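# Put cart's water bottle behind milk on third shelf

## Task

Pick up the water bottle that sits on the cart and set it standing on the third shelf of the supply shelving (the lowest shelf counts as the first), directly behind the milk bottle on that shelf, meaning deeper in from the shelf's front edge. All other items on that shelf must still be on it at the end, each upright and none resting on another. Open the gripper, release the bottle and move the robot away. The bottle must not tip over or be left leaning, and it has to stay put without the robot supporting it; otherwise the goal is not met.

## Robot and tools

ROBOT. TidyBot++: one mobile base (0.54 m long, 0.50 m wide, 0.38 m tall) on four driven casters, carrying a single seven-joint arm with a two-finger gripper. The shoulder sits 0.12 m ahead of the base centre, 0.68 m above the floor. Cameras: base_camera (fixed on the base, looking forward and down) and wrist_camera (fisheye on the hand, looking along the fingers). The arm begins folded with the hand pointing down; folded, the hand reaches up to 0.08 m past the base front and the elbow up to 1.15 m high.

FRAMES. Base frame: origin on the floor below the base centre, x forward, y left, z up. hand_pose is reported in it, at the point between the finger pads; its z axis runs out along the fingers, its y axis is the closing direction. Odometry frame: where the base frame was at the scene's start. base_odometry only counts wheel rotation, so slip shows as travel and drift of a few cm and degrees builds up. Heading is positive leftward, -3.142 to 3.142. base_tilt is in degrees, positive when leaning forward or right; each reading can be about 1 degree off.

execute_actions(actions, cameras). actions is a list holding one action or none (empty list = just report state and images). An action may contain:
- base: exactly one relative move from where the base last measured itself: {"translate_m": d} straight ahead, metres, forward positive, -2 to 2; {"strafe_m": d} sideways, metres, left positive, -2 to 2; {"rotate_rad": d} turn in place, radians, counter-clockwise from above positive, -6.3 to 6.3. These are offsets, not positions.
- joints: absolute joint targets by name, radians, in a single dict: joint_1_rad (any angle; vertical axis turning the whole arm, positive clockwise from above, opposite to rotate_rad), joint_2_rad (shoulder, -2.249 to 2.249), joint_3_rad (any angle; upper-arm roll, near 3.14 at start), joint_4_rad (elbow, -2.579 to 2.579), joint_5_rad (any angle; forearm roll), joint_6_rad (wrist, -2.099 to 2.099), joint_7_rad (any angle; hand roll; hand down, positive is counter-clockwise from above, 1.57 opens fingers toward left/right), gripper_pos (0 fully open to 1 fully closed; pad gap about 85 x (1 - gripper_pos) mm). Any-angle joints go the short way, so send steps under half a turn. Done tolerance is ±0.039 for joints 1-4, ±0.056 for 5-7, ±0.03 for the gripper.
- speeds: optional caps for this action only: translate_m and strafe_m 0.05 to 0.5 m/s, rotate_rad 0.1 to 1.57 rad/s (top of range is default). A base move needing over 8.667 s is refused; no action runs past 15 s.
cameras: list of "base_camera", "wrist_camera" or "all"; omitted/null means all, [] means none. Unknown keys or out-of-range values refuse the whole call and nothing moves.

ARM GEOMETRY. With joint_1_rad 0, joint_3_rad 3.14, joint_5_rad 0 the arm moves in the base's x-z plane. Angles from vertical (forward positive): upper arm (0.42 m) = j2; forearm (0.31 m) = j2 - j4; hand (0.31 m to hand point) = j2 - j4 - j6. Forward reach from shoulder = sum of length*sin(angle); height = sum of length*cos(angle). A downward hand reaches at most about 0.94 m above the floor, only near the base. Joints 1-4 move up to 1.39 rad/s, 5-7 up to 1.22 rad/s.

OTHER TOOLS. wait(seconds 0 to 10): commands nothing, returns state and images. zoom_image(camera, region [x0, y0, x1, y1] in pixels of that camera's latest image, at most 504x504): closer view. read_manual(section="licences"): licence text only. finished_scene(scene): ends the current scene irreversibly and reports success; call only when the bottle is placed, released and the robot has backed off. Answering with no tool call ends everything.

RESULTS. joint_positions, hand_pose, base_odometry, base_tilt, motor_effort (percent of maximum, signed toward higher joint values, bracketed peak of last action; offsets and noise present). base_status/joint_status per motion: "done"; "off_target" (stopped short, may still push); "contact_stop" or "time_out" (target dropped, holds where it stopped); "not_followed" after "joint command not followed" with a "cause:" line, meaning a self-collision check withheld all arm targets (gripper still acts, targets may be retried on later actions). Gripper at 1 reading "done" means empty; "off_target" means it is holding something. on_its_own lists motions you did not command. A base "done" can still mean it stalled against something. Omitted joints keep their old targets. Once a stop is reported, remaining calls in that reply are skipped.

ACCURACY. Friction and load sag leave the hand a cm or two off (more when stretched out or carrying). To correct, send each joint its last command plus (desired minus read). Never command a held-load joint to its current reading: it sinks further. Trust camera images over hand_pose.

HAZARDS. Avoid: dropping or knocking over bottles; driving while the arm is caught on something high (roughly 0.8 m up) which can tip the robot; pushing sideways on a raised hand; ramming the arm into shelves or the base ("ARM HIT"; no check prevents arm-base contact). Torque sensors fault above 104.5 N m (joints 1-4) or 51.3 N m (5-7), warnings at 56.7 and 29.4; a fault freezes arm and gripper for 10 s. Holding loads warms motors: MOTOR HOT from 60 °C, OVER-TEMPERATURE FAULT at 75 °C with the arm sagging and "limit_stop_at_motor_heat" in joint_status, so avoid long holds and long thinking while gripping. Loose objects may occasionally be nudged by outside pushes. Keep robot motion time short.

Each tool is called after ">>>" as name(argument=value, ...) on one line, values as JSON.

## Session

>>> execute_actions(actions=[])

Scene clock: 0.00 s.
base_odometry: x=+0.000 y=+0.000 heading=+0.000 (m, m, rad; odometry frame)
base_tilt: forward=-0.2 right=+0.4 (deg)
base_status: not commanded
joint_positions: joint_1_rad=+0.023 joint_2_rad=-0.398 joint_3_rad=+3.113 joint_4_rad=-2.530 joint_5_rad=-0.006 joint_6_rad=-0.924 joint_7_rad=+1.610 gripper_pos=+0.000
joint_status: not commanded
motor_effort: joint_1_rad=-1 joint_2_rad=+0 joint_3_rad=+0 joint_4_rad=+16 joint_5_rad=+0 joint_6_rad=+1 joint_7_rad=+0 (%)
hand_pose: x=+0.2482 y=+0.0023 z=+0.5920 quat_wxyz=(+0.004, +0.999, +0.020, +0.043) (m; base frame)
pictures: base_camera, wrist_camera
camera_calibration (this result's frames):
wrist_camera: T_world_to_cam=[[0.0514495, -0.997117, 0.0557695, -0.053009], [-0.995293, -0.0557875, -0.0792421, 0.350708], [0.0821249, -0.05143, -0.995294, 0.707215], [0, 0, 0, 1]] pos_world=[0.293705, 0.00308101, 0.734634]
Images, in order (width x height): base_camera 644x364, wrist_camera 644x476.

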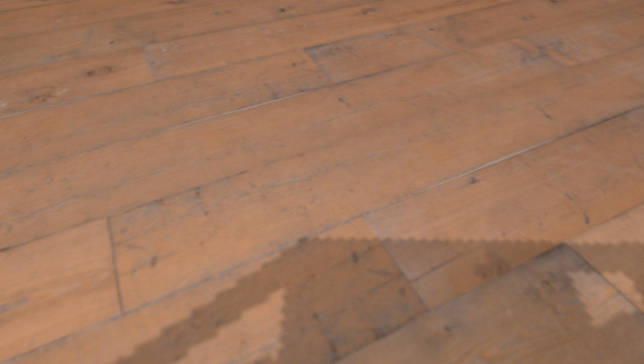

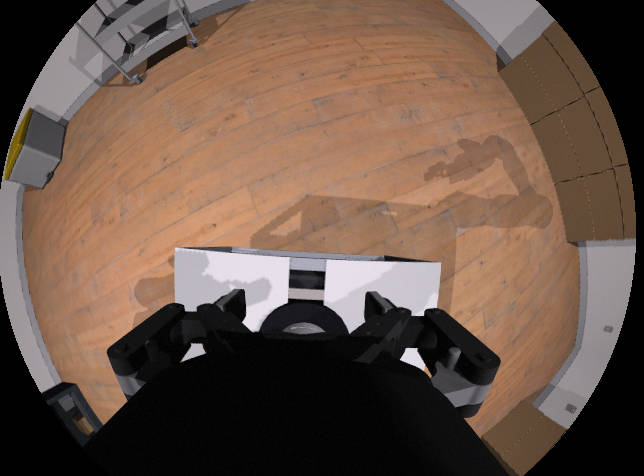

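Cart is front-left. Turn and set the grasp pose.

>>> execute_actions(actions=[{"base":{"rotate_rad":0.7},"joints":{"joint_1_rad":0,"joint_2_rad":0.67,"joint_3_rad":3.14,"joint_4_rad":-1.6,"joint_5_rad":0,"joint_6_rad":0.70,"joint_7_rad":1.57}}])

Scene clock: 3.27 s.
base_odometry: x=+0.000 y=+0.000 heading=+0.700 (m, m, rad; odometry frame)
base_tilt: forward=-0.1 right=+0.4 (deg)
base_status: done
joint_positions: joint_1_rad=+0.009 joint_2_rad=+0.660 joint_3_rad=+3.127 joint_4_rad=-1.617 joint_5_rad=-0.006 joint_6_rad=+0.669 joint_7_rad=+1.603 gripper_pos=+0.000
joint_status: all done
motor_effort: joint_1_rad=-1(0) joint_2_rad=-45(47) joint_3_rad=-1(1) joint_4_rad=+19(20) joint_5_rad=+0(1) joint_6_rad=+8(9) joint_7_rad=+0(0) (%)
hand_pose: x=+0.9269 y=+0.0015 z=+0.7988 quat_wxyz=(+0.007, +0.720, +0.006, +0.694) (m; base frame)
pictures: base_camera, wrist_camera
camera_calibration (this result's frames):
wrist_camera: T_world_to_cam=[[-0.0442447, -0.998374, 0.0359437, 0.00432014], [-0.0430132, -0.0340418, -0.998494, 0.894096], [0.998094, -0.0457241, -0.0414371, -0.753758], [0, 0, 0, 1]] pos_world=[0.790971, 0.000284853, 0.861361]
Images, in order (width x height): base_camera 644x364, wrist_camera 644x476.

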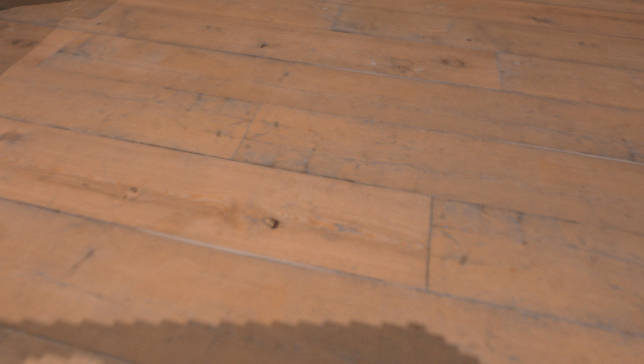

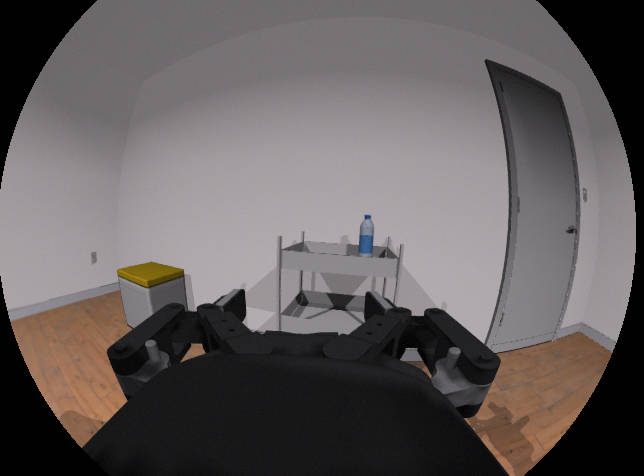

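>>> execute_actions(actions=[{"base":{"strafe_m":-0.26}}], cameras=[])

>>> execute_actions(actions=[{"base":{"translate_m":0.55}}], cameras=["wrist_camera"])

Scene clock: 6.33 s.
base_odometry: x=+0.168 y=-0.199 heading=+0.700 (m, m, rad; odometry frame)
base_tilt: forward=-0.1 right=+0.4 (deg)
base_status: done
joint_positions: joint_1_rad=+0.006 joint_2_rad=+0.660 joint_3_rad=+3.137 joint_4_rad=-1.617 joint_5_rad=-0.006 joint_6_rad=+0.669 joint_7_rad=+1.603 gripper_pos=+0.000
joint_status: not commanded
motor_effort: joint_1_rad=+0(4) joint_2_rad=-45(46) joint_3_rad=-1(2) joint_4_rad=+19(19) joint_5_rad=-1(0) joint_6_rad=+8(8) joint_7_rad=+0(0) (%)
hand_pose: x=+0.9270 y=-0.0020 z=+0.7987 quat_wxyz=(+0.011, +0.720, +0.007, +0.694) (m; base frame)
pictures: none
No camera images: the call's "cameras" was empty. Leave "cameras" out to get every camera's image.

Scene clock: 8.80 s.
base_odometry: x=+0.589 y=+0.155 heading=+0.700 (m, m, rad; odometry frame)
base_tilt: forward=-0.1 right=+0.4 (deg)
base_status: done
joint_positions: joint_1_rad=+0.006 joint_2_rad=+0.662 joint_3_rad=+3.137 joint_4_rad=-1.612 joint_5_rad=-0.006 joint_6_rad=+0.669 joint_7_rad=+1.603 gripper_pos=+0.000
joint_status: not commanded
motor_effort: joint_1_rad=-1(3) joint_2_rad=-46(47) joint_3_rad=-1(1) joint_4_rad=+19(21) joint_5_rad=-1(1) joint_6_rad=+8(8) joint_7_rad=+0(0) (%)
hand_pose: x=+0.9285 y=-0.0017 z=+0.8004 quat_wxyz=(+0.010, +0.719, +0.007, +0.695) (m; base frame)
pictures: wrist_camera
camera_calibration (this result's frames):
wrist_camera: T_world_to_cam=[[-0.0493231, -0.997901, 0.0419537, 0.00101307], [-0.0387463, -0.0400615, -0.998446, 0.891704], [0.998031, -0.050872, -0.036689, -0.759131], [0, 0, 0, 1]] pos_world=[0.792237, -0.00188457, 0.862424]
Images, in order (width x height): wrist_camera 644x476.

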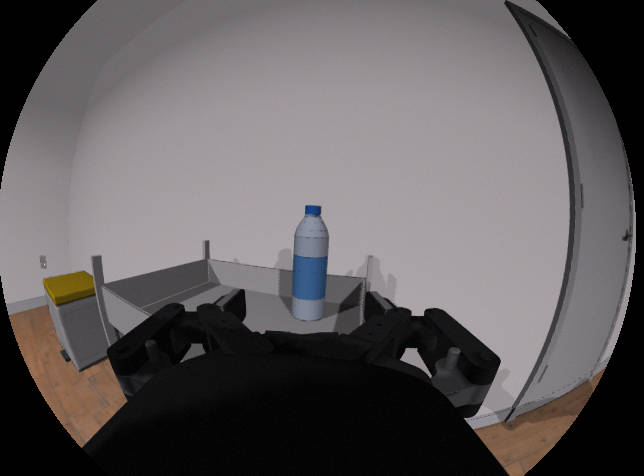

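>>> execute_actions(actions=[{"base":{"translate_m":0.21}}], cameras=[])

>>> execute_actions(actions=[{"joints":{"gripper_pos":1}}], cameras=["wrist_camera"])

Scene clock: 11.57 s.
base_odometry: x=+0.750 y=+0.291 heading=+0.700 (m, m, rad; odometry frame)
base_tilt: forward=-0.1 right=+0.4 (deg)
base_status: done
joint_positions: joint_1_rad=+0.006 joint_2_rad=+0.664 joint_3_rad=+3.137 joint_4_rad=-1.610 joint_5_rad=-0.006 joint_6_rad=+0.669 joint_7_rad=+1.603 gripper_pos=+0.000
joint_status: not commanded
motor_effort: joint_1_rad=-1(4) joint_2_rad=-45(49) joint_3_rad=-1(2) joint_4_rad=+19(20) joint_5_rad=-1(0) joint_6_rad=+8(8) joint_7_rad=+0(0) (%)
hand_pose: x=+0.9292 y=-0.0017 z=+0.7998 quat_wxyz=(+0.010, +0.719, +0.007, +0.695) (m; base frame)
pictures: none
No camera images: the call's "cameras" was empty. Leave "cameras" out to get every camera's image.

Scene clock: 12.67 s.
base_odometry: x=+0.750 y=+0.291 heading=+0.700 (m, m, rad; odometry frame)
base_tilt: forward=-0.1 right=+0.4 (deg)
base_status: not commanded
joint_positions: joint_1_rad=+0.006 joint_2_rad=+0.664 joint_3_rad=+3.137 joint_4_rad=-1.610 joint_5_rad=-0.006 joint_6_rad=+0.669 joint_7_rad=+1.603 gripper_pos=+0.999
joint_status: all done
motor_effort: joint_1_rad=-1(1) joint_2_rad=-46(46) joint_3_rad=-1(1) joint_4_rad=+20(20) joint_5_rad=-1(1) joint_6_rad=+8(9) joint_7_rad=+0(0) (%)
hand_pose: x=+0.9292 y=-0.0017 z=+0.7998 quat_wxyz=(+0.010, +0.719, +0.007, +0.695) (m; base frame)
pictures: wrist_camera
camera_calibration (this result's frames):
wrist_camera: T_world_to_cam=[[-0.0492839, -0.997904, 0.0419484, 0.00107022], [-0.0388052, -0.0400546, -0.998444, 0.891182], [0.998031, -0.050835, -0.0367498, -0.759809], [0, 0, 0, 1]] pos_world=[0.792948, -0.00186097, 0.861828]
Images, in order (width x height): wrist_camera 644x476.

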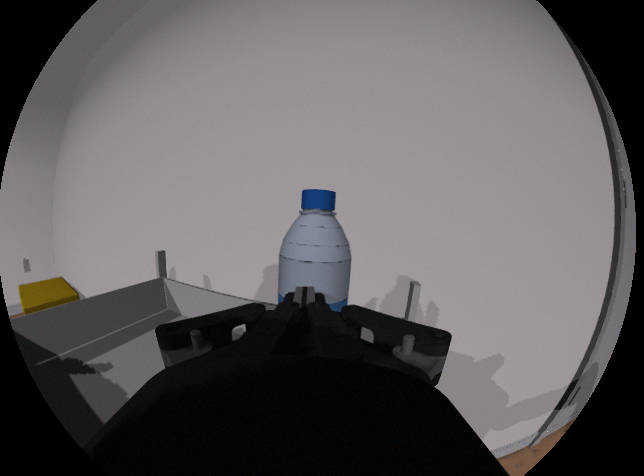

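>>> execute_actions(actions=[{"joints":{"gripper_pos":0}}], cameras=[])

>>> execute_actions(actions=[{"base":{"translate_m":0.07}}], cameras=[])

>>> execute_actions(actions=[{"joints":{"gripper_pos":1}}], cameras=["wrist_camera"])

Scene clock: 14.73 s.
base_odometry: x=+0.750 y=+0.291 heading=+0.700 (m, m, rad; odometry frame)
base_tilt: forward=-0.1 right=+0.4 (deg)
base_status: not commanded
joint_positions: joint_1_rad=+0.006 joint_2_rad=+0.664 joint_3_rad=+3.137 joint_4_rad=-1.610 joint_5_rad=-0.006 joint_6_rad=+0.669 joint_7_rad=+1.603 gripper_pos=+0.000
joint_status: all done
motor_effort: joint_1_rad=-1(2) joint_2_rad=-46(46) joint_3_rad=-1(1) joint_4_rad=+20(19) joint_5_rad=-1(1) joint_6_rad=+8(8) joint_7_rad=+0(0) (%)
hand_pose: x=+0.9292 y=-0.0017 z=+0.7998 quat_wxyz=(+0.010, +0.719, +0.007, +0.695) (m; base frame)
pictures: none
No camera images: the call's "cameras" was empty. Leave "cameras" out to get every camera's image.

Scene clock: 15.87 s.
base_odometry: x=+0.803 y=+0.336 heading=+0.699 (m, m, rad; odometry frame)
base_tilt: forward=-0.1 right=+0.4 (deg)
base_status: done
joint_positions: joint_1_rad=+0.006 joint_2_rad=+0.665 joint_3_rad=+3.137 joint_4_rad=-1.609 joint_5_rad=-0.006 joint_6_rad=+0.670 joint_7_rad=+1.603 gripper_pos=+0.000
joint_status: not commanded
motor_effort: joint_1_rad=+0(2) joint_2_rad=-46(49) joint_3_rad=-1(2) joint_4_rad=+19(20) joint_5_rad=-1(0) joint_6_rad=+8(9) joint_7_rad=+0(1) (%)
hand_pose: x=+0.9295 y=-0.0017 z=+0.7995 quat_wxyz=(+0.010, +0.719, +0.007, +0.695) (m; base frame)
pictures: none
No camera images: the call's "cameras" was empty. Leave "cameras" out to get every camera's image.

Scene clock: 16.97 s.
base_odometry: x=+0.803 y=+0.336 heading=+0.699 (m, m, rad; odometry frame)
base_tilt: forward=-0.1 right=+0.4 (deg)
base_status: not commanded
joint_positions: joint_1_rad=+0.006 joint_2_rad=+0.665 joint_3_rad=+3.138 joint_4_rad=-1.608 joint_5_rad=-0.006 joint_6_rad=+0.672 joint_7_rad=+1.602 gripper_pos=+0.291
joint_status: gripper_pos off_target (ended at +0.291, target +1.000)
motor_effort: joint_1_rad=-3(3) joint_2_rad=-45(46) joint_3_rad=-2(3) joint_4_rad=+20(20) joint_5_rad=+0(0) joint_6_rad=+8(8) joint_7_rad=+0(0) (%)
hand_pose: x=+0.9296 y=-0.0027 z=+0.8004 quat_wxyz=(+0.011, +0.718, +0.006, +0.696) (m; base frame)
pictures: wrist_camera
camera_calibration (this result's frames):
wrist_camera: T_world_to_cam=[[-0.0507391, -0.997842, 0.0416687, 0.00166246], [-0.0362709, -0.0398538, -0.998547, 0.889485], [0.998053, -0.0521768, -0.0341705, -0.762365], [0, 0, 0, 1]] pos_world=[0.793227, -0.00266955, 0.862073]
Images, in order (width x height): wrist_camera 644x476.

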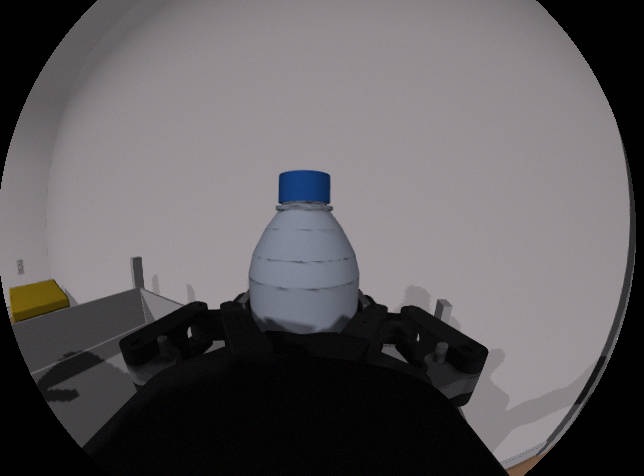

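>>> execute_actions(actions=[{"joints":{"joint_2_rad":0.5,"joint_6_rad":0.53}}], cameras=[])

>>> execute_actions(actions=[{"base":{"translate_m":-0.5}}], cameras=[])

>>> execute_actions(actions=[{"base":{"rotate_rad":2.0},"joints":{"joint_2_rad":0.04,"joint_4_rad":-0.72,"joint_6_rad":-0.75}}])

Scene clock: 19.37 s.
base_odometry: x=+0.803 y=+0.336 heading=+0.699 (m, m, rad; odometry frame)
base_tilt: forward=-0.1 right=+0.4 (deg)
base_status: not commanded
joint_positions: joint_1_rad=+0.006 joint_2_rad=+0.550 joint_3_rad=+3.138 joint_4_rad=-1.620 joint_5_rad=-0.006 joint_6_rad=+0.535 joint_7_rad=+1.602 gripper_pos=+0.291
joint_status: joint_2_rad off_target (ended at +0.550, target +0.500); the others done
motor_effort: joint_1_rad=-1(1) joint_2_rad=-51(56) joint_3_rad=-1(2) joint_4_rad=+26(26) joint_5_rad=-1(0) joint_6_rad=+13(13) joint_7_rad=+0(0) (%)
hand_pose: x=+0.9092 y=-0.0023 z=+0.8433 quat_wxyz=(+0.010, +0.729, +0.007, +0.684) (m; base frame)
pictures: none
No camera images: the call's "cameras" was empty. Leave "cameras" out to get every camera's image.

Scene clock: 21.83 s.
base_odometry: x=+0.421 y=+0.014 heading=+0.699 (m, m, rad; odometry frame)
base_tilt: forward=-0.1 right=+0.4 (deg)
base_status: done
joint_positions: joint_1_rad=+0.003 joint_2_rad=+0.535 joint_3_rad=+3.141 joint_4_rad=-1.630 joint_5_rad=-0.006 joint_6_rad=+0.530 joint_7_rad=+1.602 gripper_pos=+0.295
joint_status: not commanded
motor_effort: joint_1_rad=+0(4) joint_2_rad=-50(56) joint_3_rad=-1(4) joint_4_rad=+26(29) joint_5_rad=-1(2) joint_6_rad=+12(13) joint_7_rad=+0(1) (%)
hand_pose: x=+0.9046 y=-0.0017 z=+0.8480 quat_wxyz=(+0.011, +0.729, +0.007, +0.684) (m; base frame)
pictures: none
No camera images: the call's "cameras" was empty. Leave "cameras" out to get every camera's image.

Scene clock: 24.70 s.
base_odometry: x=+0.421 y=+0.014 heading=+2.699 (m, m, rad; odometry frame)
base_tilt: forward=-0.1 right=+0.4 (deg)
base_status: done
joint_positions: joint_1_rad=-0.009 joint_2_rad=+0.069 joint_3_rad=+3.130 joint_4_rad=-0.757 joint_5_rad=-0.006 joint_6_rad=-0.746 joint_7_rad=+1.602 gripper_pos=+0.295
joint_status: all done
motor_effort: joint_1_rad=-1(6) joint_2_rad=-29(58) joint_3_rad=-1(5) joint_4_rad=+25(30) joint_5_rad=-1(1) joint_6_rad=+13(13) joint_7_rad=+0(0) (%)
hand_pose: x=+0.6902 y=+0.0141 z=+1.3143 quat_wxyz=(+0.000, +0.707, +0.018, +0.707) (m; base frame)
pictures: base_camera, wrist_camera
camera_calibration (this result's frames):
wrist_camera: T_world_to_cam=[[-0.0201607, -0.998919, 0.0418883, -0.0365427], [-0.00565913, -0.0417821, -0.999111, 1.37423], [0.999781, -0.0203798, -0.00481066, -0.54521], [0, 0, 0, 1]] pos_world=[0.552131, 0.00980356, 1.37191]
Images, in order (width x height): base_camera 644x364, wrist_camera 644x476.

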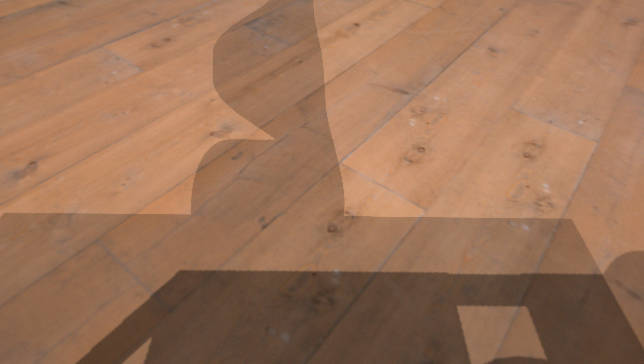

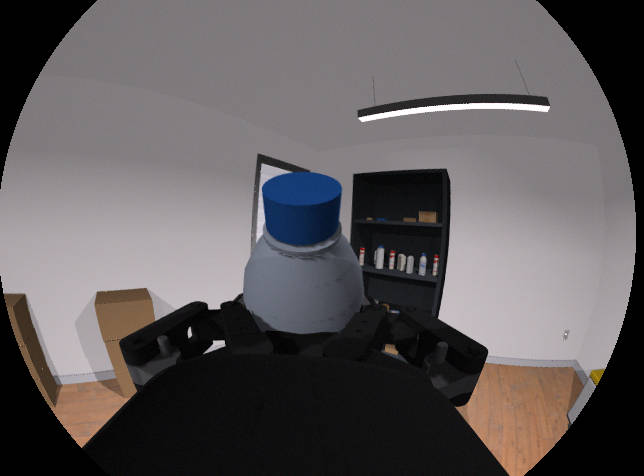

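>>> execute_actions(actions=[{"base":{"rotate_rad":-0.4}}], cameras=[])

>>> execute_actions(actions=[{"base":{"translate_m":0.8},"joints":{"joint_6_rad":-1.3}}])

Scene clock: 27.03 s.
base_odometry: x=+0.421 y=+0.014 heading=+2.300 (m, m, rad; odometry frame)
base_tilt: forward=-0.1 right=+0.4 (deg)
base_status: done
joint_positions: joint_1_rad=+0.005 joint_2_rad=+0.069 joint_3_rad=+3.145 joint_4_rad=-0.757 joint_5_rad=-0.006 joint_6_rad=-0.746 joint_7_rad=+1.602 gripper_pos=+0.295
joint_status: not commanded
motor_effort: joint_1_rad=-1(5) joint_2_rad=-29(31) joint_3_rad=+0(3) joint_4_rad=+25(25) joint_5_rad=-1(2) joint_6_rad=+13(13) joint_7_rad=+0(0) (%)
hand_pose: x=+0.6906 y=-0.0017 z=+1.3142 quat_wxyz=(+0.011, +0.708, +0.008, +0.707) (m; base frame)
pictures: none
No camera images: the call's "cameras" was empty. Leave "cameras" out to get every camera's image.

Scene clock: 30.10 s.
base_odometry: x=-0.112 y=+0.611 heading=+2.299 (m, m, rad; odometry frame)
base_tilt: forward=-0.1 right=+0.4 (deg)
base_status: done
joint_positions: joint_1_rad=+0.005 joint_2_rad=+0.069 joint_3_rad=+3.145 joint_4_rad=-0.747 joint_5_rad=-0.006 joint_6_rad=-1.324 joint_7_rad=+1.602 gripper_pos=+0.295
joint_status: all done
motor_effort: joint_1_rad=+0(0) joint_2_rad=-28(32) joint_3_rad=-1(1) joint_4_rad=+23(26) joint_5_rad=-1(0) joint_6_rad=+10(14) joint_7_rad=+0(0) (%)
hand_pose: x=+0.6394 y=-0.0008 z=+1.1488 quat_wxyz=(+0.007, +0.877, +0.011, +0.480) (m; base frame)
pictures: base_camera, wrist_camera
camera_calibration (this result's frames):
wrist_camera: T_world_to_cam=[[-0.0164698, -0.998071, 0.0598606, -0.0685398], [-0.543822, -0.0412972, -0.838184, 1.36719], [0.839039, -0.0463583, -0.542093, 0.224485], [0, 0, 0, 1]] pos_world=[0.554027, -0.0015398, 1.27175]
Images, in order (width x height): base_camera 644x364, wrist_camera 644x476.

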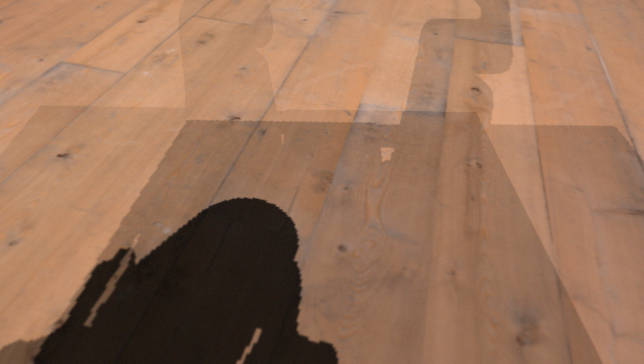

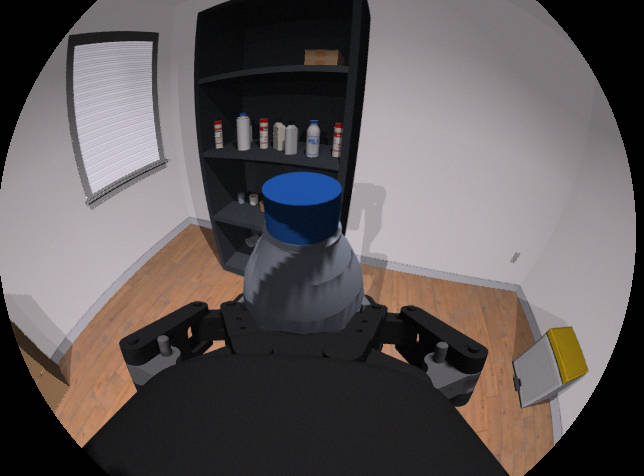

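>>> zoom_image(camera="wrist_camera", region=[180, 0, 400, 200])

Region (180, 0, 400, 200) of wrist_camera's 644x476 image, scaled by 2.291; it fills the top 458 rows of this view, and the rest is white.

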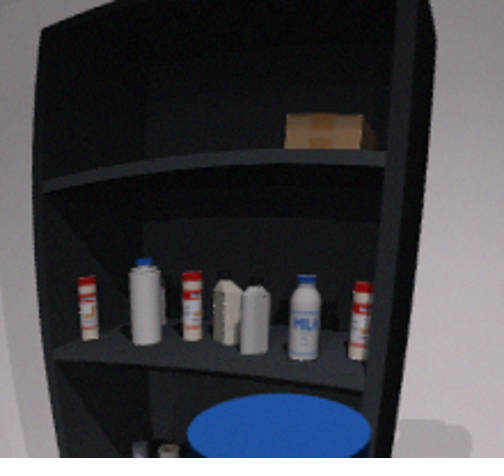

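>>> execute_actions(actions=[{"base":{"translate_m":0.45}}])

Scene clock: 33.93 s.
base_odometry: x=-0.411 y=+0.947 heading=+2.299 (m, m, rad; odometry frame)
base_tilt: forward=-0.1 right=+0.4 (deg)
base_status: done
joint_positions: joint_1_rad=+0.005 joint_2_rad=+0.076 joint_3_rad=+3.145 joint_4_rad=-0.747 joint_5_rad=-0.006 joint_6_rad=-1.324 joint_7_rad=+1.602 gripper_pos=+0.295
joint_status: not commanded
motor_effort: joint_1_rad=-1(2) joint_2_rad=-27(32) joint_3_rad=-1(1) joint_4_rad=+23(24) joint_5_rad=+0(1) joint_6_rad=+10(11) joint_7_rad=+0(0) (%)
hand_pose: x=+0.6425 y=-0.0009 z=+1.1453 quat_wxyz=(+0.007, +0.879, +0.011, +0.477) (m; base frame)
pictures: base_camera, wrist_camera
camera_calibration (this result's frames):
wrist_camera: T_world_to_cam=[[-0.0160694, -0.998073, 0.0599381, -0.0686404], [-0.549416, -0.0412709, -0.834529, 1.36536], [0.835394, -0.0463413, -0.547694, 0.228737], [0, 0, 0, 1]] pos_world=[0.557963, -0.00155841, 1.26883]
Images, in order (width x height): base_camera 644x364, wrist_camera 644x476.

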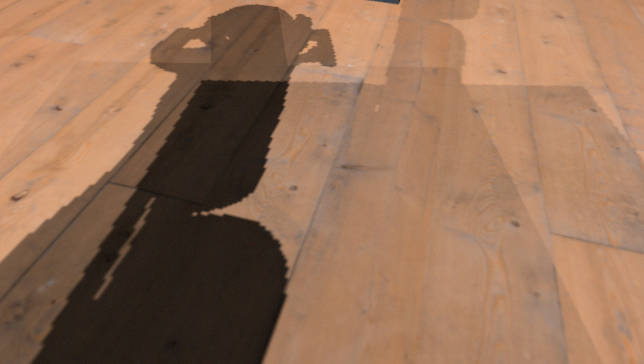

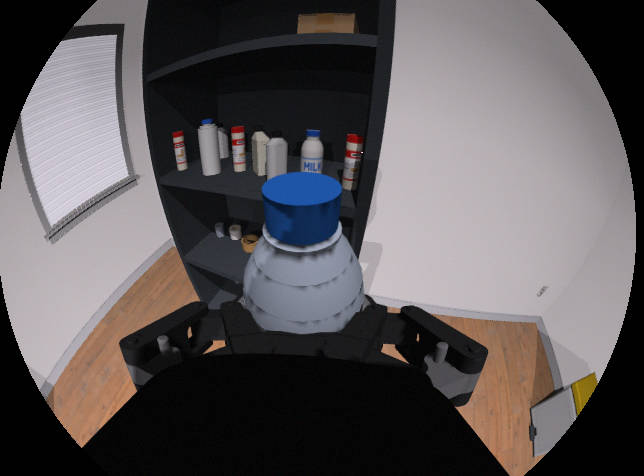

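>>> execute_actions(actions=[{"base":{"rotate_rad":-0.29}}], cameras=[])

>>> execute_actions(actions=[{"base":{"strafe_m":0.3}}])

Scene clock: 37.57 s.
base_odometry: x=-0.412 y=+0.947 heading=+2.009 (m, m, rad; odometry frame)
base_tilt: forward=-0.1 right=+0.4 (deg)
base_status: done
joint_positions: joint_1_rad=+0.007 joint_2_rad=+0.076 joint_3_rad=+3.147 joint_4_rad=-0.747 joint_5_rad=-0.006 joint_6_rad=-1.324 joint_7_rad=+1.602 gripper_pos=+0.295
joint_status: not commanded
motor_effort: joint_1_rad=-2(4) joint_2_rad=-28(30) joint_3_rad=+0(3) joint_4_rad=+23(23) joint_5_rad=-1(3) joint_6_rad=+11(11) joint_7_rad=+0(0) (%)
hand_pose: x=+0.6425 y=-0.0030 z=+1.1453 quat_wxyz=(+0.008, +0.879, +0.009, +0.477) (m; base frame)
pictures: none
No camera images: the call's "cameras" was empty. Leave "cameras" out to get every camera's image.

Scene clock: 39.50 s.
base_odometry: x=-0.683 y=+0.820 heading=+2.009 (m, m, rad; odometry frame)
base_tilt: forward=-0.1 right=+0.4 (deg)
base_status: done
joint_positions: joint_1_rad=-0.001 joint_2_rad=+0.076 joint_3_rad=+3.142 joint_4_rad=-0.747 joint_5_rad=-0.006 joint_6_rad=-1.324 joint_7_rad=+1.602 gripper_pos=+0.295
joint_status: not commanded
motor_effort: joint_1_rad=+0(4) joint_2_rad=-28(30) joint_3_rad=+0(3) joint_4_rad=+23(24) joint_5_rad=-1(3) joint_6_rad=+11(11) joint_7_rad=+0(0) (%)
hand_pose: x=+0.6425 y=+0.0037 z=+1.1453 quat_wxyz=(+0.004, +0.879, +0.015, +0.477) (m; base frame)
pictures: base_camera, wrist_camera
camera_calibration (this result's frames):
wrist_camera: T_world_to_cam=[[-0.00714548, -0.99819, 0.059709, -0.0695467], [-0.549026, -0.0459897, -0.834539, 1.36531], [0.835775, -0.038745, -0.547704, 0.22873], [0, 0, 0, 1]] pos_world=[0.557925, 0.00223131, 1.26883]
Images, in order (width x height): base_camera 644x364, wrist_camera 644x476.

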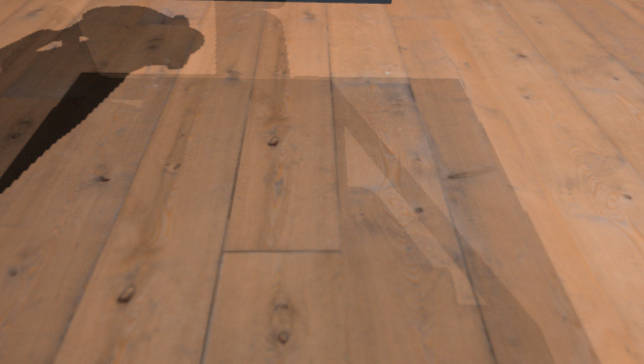

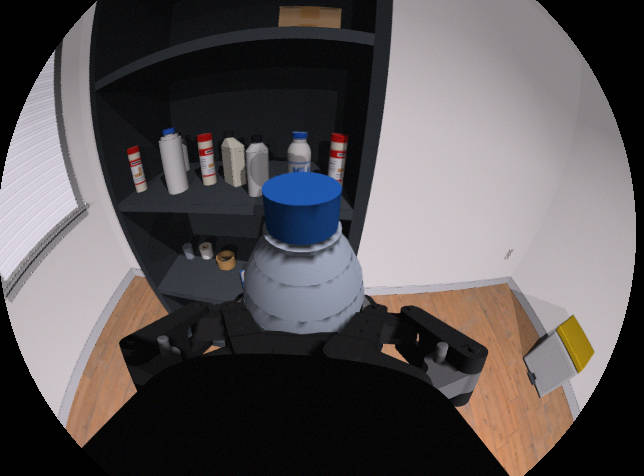

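>>> execute_actions(actions=[{"base":{"strafe_m":0.04},"joints":{"joint_6_rad":-0.73}}], cameras=[])

>>> execute_actions(actions=[{"base":{"translate_m":0.6},"speeds":{"translate_m":0.25}}], cameras=["base_camera"])

>>> execute_actions(actions=[{"joints":{"joint_6_rad":-1.1}}], cameras=["wrist_camera"])

Scene clock: 42.60 s.
base_odometry: x=-0.720 y=+0.803 heading=+2.008 (m, m, rad; odometry frame)
base_tilt: forward=-0.1 right=+0.4 (deg)
base_status: done
joint_positions: joint_1_rad=-0.004 joint_2_rad=+0.073 joint_3_rad=+3.138 joint_4_rad=-0.746 joint_5_rad=-0.006 joint_6_rad=-0.765 joint_7_rad=+1.602 gripper_pos=+0.295
joint_status: all done
motor_effort: joint_1_rad=-1(4) joint_2_rad=-30(31) joint_3_rad=+0(3) joint_4_rad=+25(25) joint_5_rad=-1(2) joint_6_rad=+13(13) joint_7_rad=-1(0) (%)
hand_pose: x=+0.6908 y=+0.0063 z=+1.3115 quat_wxyz=(+0.006, +0.712, +0.013, +0.702) (m; base frame)
pictures: none
No camera images: the call's "cameras" was empty. Leave "cameras" out to get every camera's image.

Scene clock: 45.90 s.
base_odometry: x=-0.974 y=+1.346 heading=+2.008 (m, m, rad; odometry frame)
base_tilt: forward=-0.1 right=+0.4 (deg)
base_status: done
joint_positions: joint_1_rad=-0.004 joint_2_rad=+0.075 joint_3_rad=+3.138 joint_4_rad=-0.746 joint_5_rad=-0.006 joint_6_rad=-0.765 joint_7_rad=+1.602 gripper_pos=+0.295
joint_status: not commanded
motor_effort: joint_1_rad=-1(3) joint_2_rad=-30(33) joint_3_rad=-1(2) joint_4_rad=+25(26) joint_5_rad=-2(2) joint_6_rad=+13(13) joint_7_rad=+0(0) (%)
hand_pose: x=+0.6917 y=+0.0063 z=+1.3108 quat_wxyz=(+0.006, +0.712, +0.013, +0.702) (m; base frame)
pictures: base_camera
Images, in order (width x height): base_camera 644x364.

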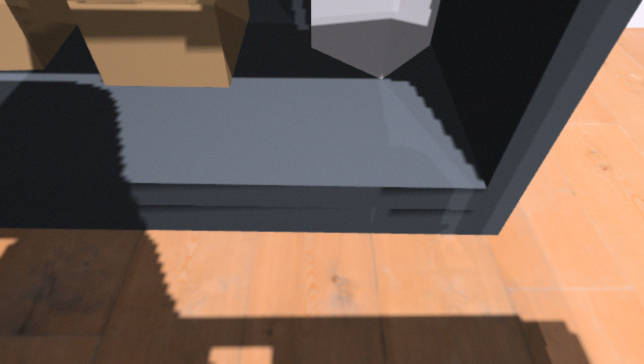

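Scene clock: 46.73 s.
base_odometry: x=-0.974 y=+1.346 heading=+2.008 (m, m, rad; odometry frame)
base_tilt: forward=-0.1 right=+0.4 (deg)
base_status: not commanded
joint_positions: joint_1_rad=-0.004 joint_2_rad=+0.073 joint_3_rad=+3.138 joint_4_rad=-0.752 joint_5_rad=-0.006 joint_6_rad=-1.123 joint_7_rad=+1.602 gripper_pos=+0.295
joint_status: all done
motor_effort: joint_1_rad=-1(1) joint_2_rad=-30(32) joint_3_rad=-1(1) joint_4_rad=+25(27) joint_5_rad=+0(1) joint_6_rad=+12(15) joint_7_rad=+0(0) (%)
hand_pose: x=+0.6702 y=+0.0066 z=+1.1998 quat_wxyz=(+0.004, +0.827, +0.016, +0.562) (m; base frame)
pictures: wrist_camera
camera_calibration (this result's frames):
wrist_camera: T_world_to_cam=[[-0.0139456, -0.998346, 0.0557678, -0.0604375], [-0.373038, -0.0465518, -0.926648, 1.41867], [0.927711, -0.0337261, -0.371772, -0.0372152], [0, 0, 0, 1]] pos_world=[0.562899, 0.00444891, 1.30414]
Images, in order (width x height): wrist_camera 644x476.

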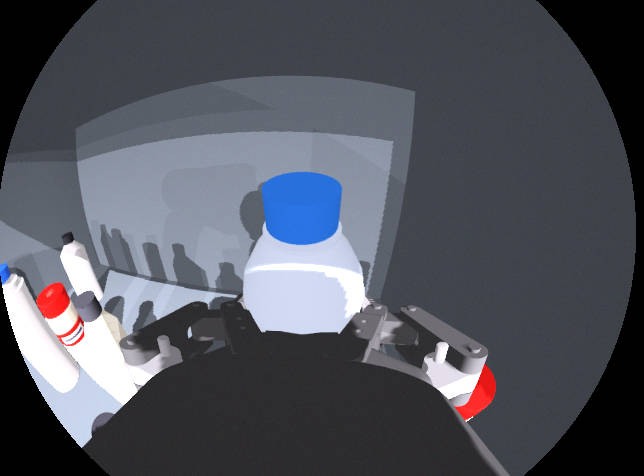

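Continue down.

>>> execute_actions(actions=[{"joints":{"joint_6_rad":-1.45,"joint_2_rad":0.1}}], cameras=["wrist_camera"])

Scene clock: 48.13 s.
base_odometry: x=-0.974 y=+1.346 heading=+2.008 (m, m, rad; odometry frame)
base_tilt: forward=-0.1 right=+0.4 (deg)
base_status: not commanded
joint_positions: joint_1_rad=-0.004 joint_2_rad=+0.075 joint_3_rad=+3.138 joint_4_rad=-0.698 joint_5_rad=-0.006 joint_6_rad=-1.411 joint_7_rad=+1.602 gripper_pos=+0.295
joint_status: all done
motor_effort: joint_1_rad=-2(0) joint_2_rad=-17(28) joint_3_rad=-1(1) joint_4_rad=+13(24) joint_5_rad=-1(1) joint_6_rad=+4(12) joint_7_rad=+0(1) (%)
hand_pose: x=+0.6246 y=+0.0065 z=+1.1473 quat_wxyz=(+0.003, +0.887, +0.018, +0.461) (m; base frame)
pictures: wrist_camera
camera_calibration (this result's frames):
wrist_camera: T_world_to_cam=[[0.000956731, -0.998198, 0.0599906, -0.0724435], [-0.578654, -0.0494794, -0.814071, 1.35233], [0.815573, -0.0339349, -0.577659, 0.291841], [0, 0, 0, 1]] pos_world=[0.544582, 0.00450299, 1.27382]
Images, in order (width x height): wrist_camera 644x476.

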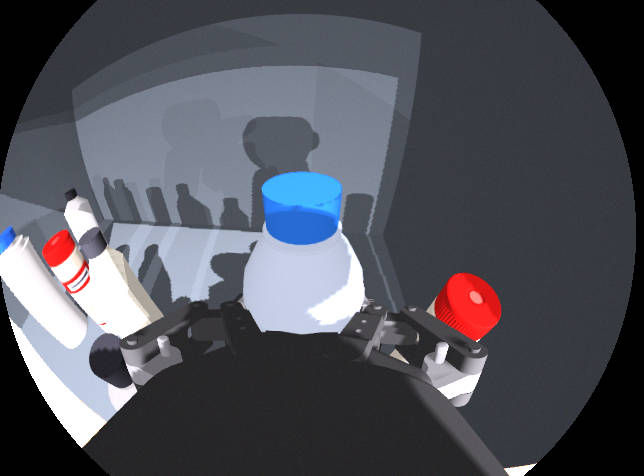

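Load dropped off (efforts fell): it's resting. Release and retreat.

>>> execute_actions(actions=[{"joints":{"gripper_pos":0,"joint_2_rad":0.07}}], cameras=[])

>>> execute_actions(actions=[{"joints":{"joint_6_rad":-0.7}}], cameras=[])

>>> execute_actions(actions=[{"base":{"translate_m":-0.5}}], cameras=[])

>>> execute_actions(actions=[{"joints":{"joint_6_rad":-1.4}}], cameras=["wrist_camera"])

Scene clock: 51.03 s.
base_odometry: x=-0.974 y=+1.346 heading=+2.008 (m, m, rad; odometry frame)
base_tilt: forward=-0.1 right=+0.4 (deg)
base_status: not commanded
joint_positions: joint_1_rad=-0.004 joint_2_rad=+0.071 joint_3_rad=+3.138 joint_4_rad=-0.702 joint_5_rad=-0.006 joint_6_rad=-1.415 joint_7_rad=+1.602 gripper_pos=+0.000
joint_status: all done
motor_effort: joint_1_rad=-1(0) joint_2_rad=-19(23) joint_3_rad=+0(1) joint_4_rad=+16(18) joint_5_rad=-1(1) joint_6_rad=+6(7) joint_7_rad=+0(0) (%)
hand_pose: x=+0.6221 y=+0.0065 z=+1.1461 quat_wxyz=(+0.003, +0.888, +0.018, +0.459) (m; base frame)
pictures: none
No camera images: the call's "cameras" was empty. Leave "cameras" out to get every camera's image.

Scene clock: 52.13 s.
base_odometry: x=-0.974 y=+1.346 heading=+2.008 (m, m, rad; odometry frame)
base_tilt: forward=-0.1 right=+0.4 (deg)
base_status: not commanded
joint_positions: joint_1_rad=-0.004 joint_2_rad=+0.071 joint_3_rad=+3.138 joint_4_rad=-0.711 joint_5_rad=-0.006 joint_6_rad=-0.711 joint_7_rad=+1.602 gripper_pos=+0.000
joint_status: all done
motor_effort: joint_1_rad=-1(1) joint_2_rad=-22(24) joint_3_rad=+0(0) joint_4_rad=+19(19) joint_5_rad=+0(0) joint_6_rad=+8(8) joint_7_rad=+0(0) (%)
hand_pose: x=+0.6804 y=+0.0062 z=+1.3489 quat_wxyz=(+0.006, +0.679, +0.013, +0.734) (m; base frame)
pictures: none
No camera images: the call's "cameras" was empty. Leave "cameras" out to get every camera's image.

Scene clock: 54.60 s.
base_odometry: x=-0.762 y=+0.893 heading=+2.009 (m, m, rad; odometry frame)
base_tilt: forward=-0.1 right=+0.4 (deg)
base_status: done
joint_positions: joint_1_rad=-0.003 joint_2_rad=+0.062 joint_3_rad=+3.138 joint_4_rad=-0.712 joint_5_rad=-0.006 joint_6_rad=-0.711 joint_7_rad=+1.602 gripper_pos=+0.000
joint_status: not commanded
motor_effort: joint_1_rad=-2(4) joint_2_rad=-22(28) joint_3_rad=+0(3) joint_4_rad=+18(20) joint_5_rad=+0(1) joint_6_rad=+8(8) joint_7_rad=+0(0) (%)
hand_pose: x=+0.6748 y=+0.0059 z=+1.3533 quat_wxyz=(+0.006, +0.676, +0.012, +0.737) (m; base frame)
pictures: none
No camera images: the call's "cameras" was empty. Leave "cameras" out to get every camera's image.

Scene clock: 55.67 s.
base_odometry: x=-0.762 y=+0.893 heading=+2.009 (m, m, rad; odometry frame)
base_tilt: forward=-0.2 right=+0.4 (deg)
base_status: not commanded
joint_positions: joint_1_rad=-0.003 joint_2_rad=+0.063 joint_3_rad=+3.138 joint_4_rad=-0.714 joint_5_rad=-0.006 joint_6_rad=-1.389 joint_7_rad=+1.602 gripper_pos=+0.000
joint_status: all done
motor_effort: joint_1_rad=+0(1) joint_2_rad=-21(23) joint_3_rad=-1(1) joint_4_rad=+18(19) joint_5_rad=-1(1) joint_6_rad=+7(8) joint_7_rad=+0(0) (%)
hand_pose: x=+0.6235 y=+0.0062 z=+1.1516 quat_wxyz=(+0.003, +0.883, +0.017, +0.469) (m; base frame)
pictures: wrist_camera
camera_calibration (this result's frames):
wrist_camera: T_world_to_cam=[[-0.000673216, -0.998209, 0.059823, -0.0717105], [-0.563762, -0.0490312, -0.824481, 1.35786], [0.825937, -0.034281, -0.562719, 0.27153], [0, 0, 0, 1]] pos_world=[0.541194, 0.0043038, 1.27661]
Images, in order (width x height): wrist_camera 644x476.

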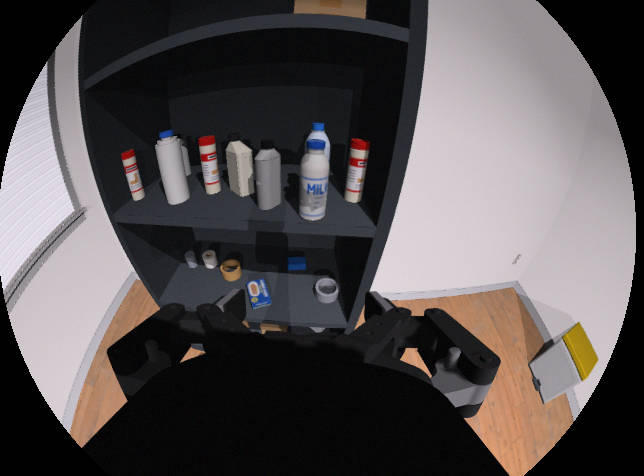

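>>> finished_scene(scene=2)

The scene is finished: the task was done.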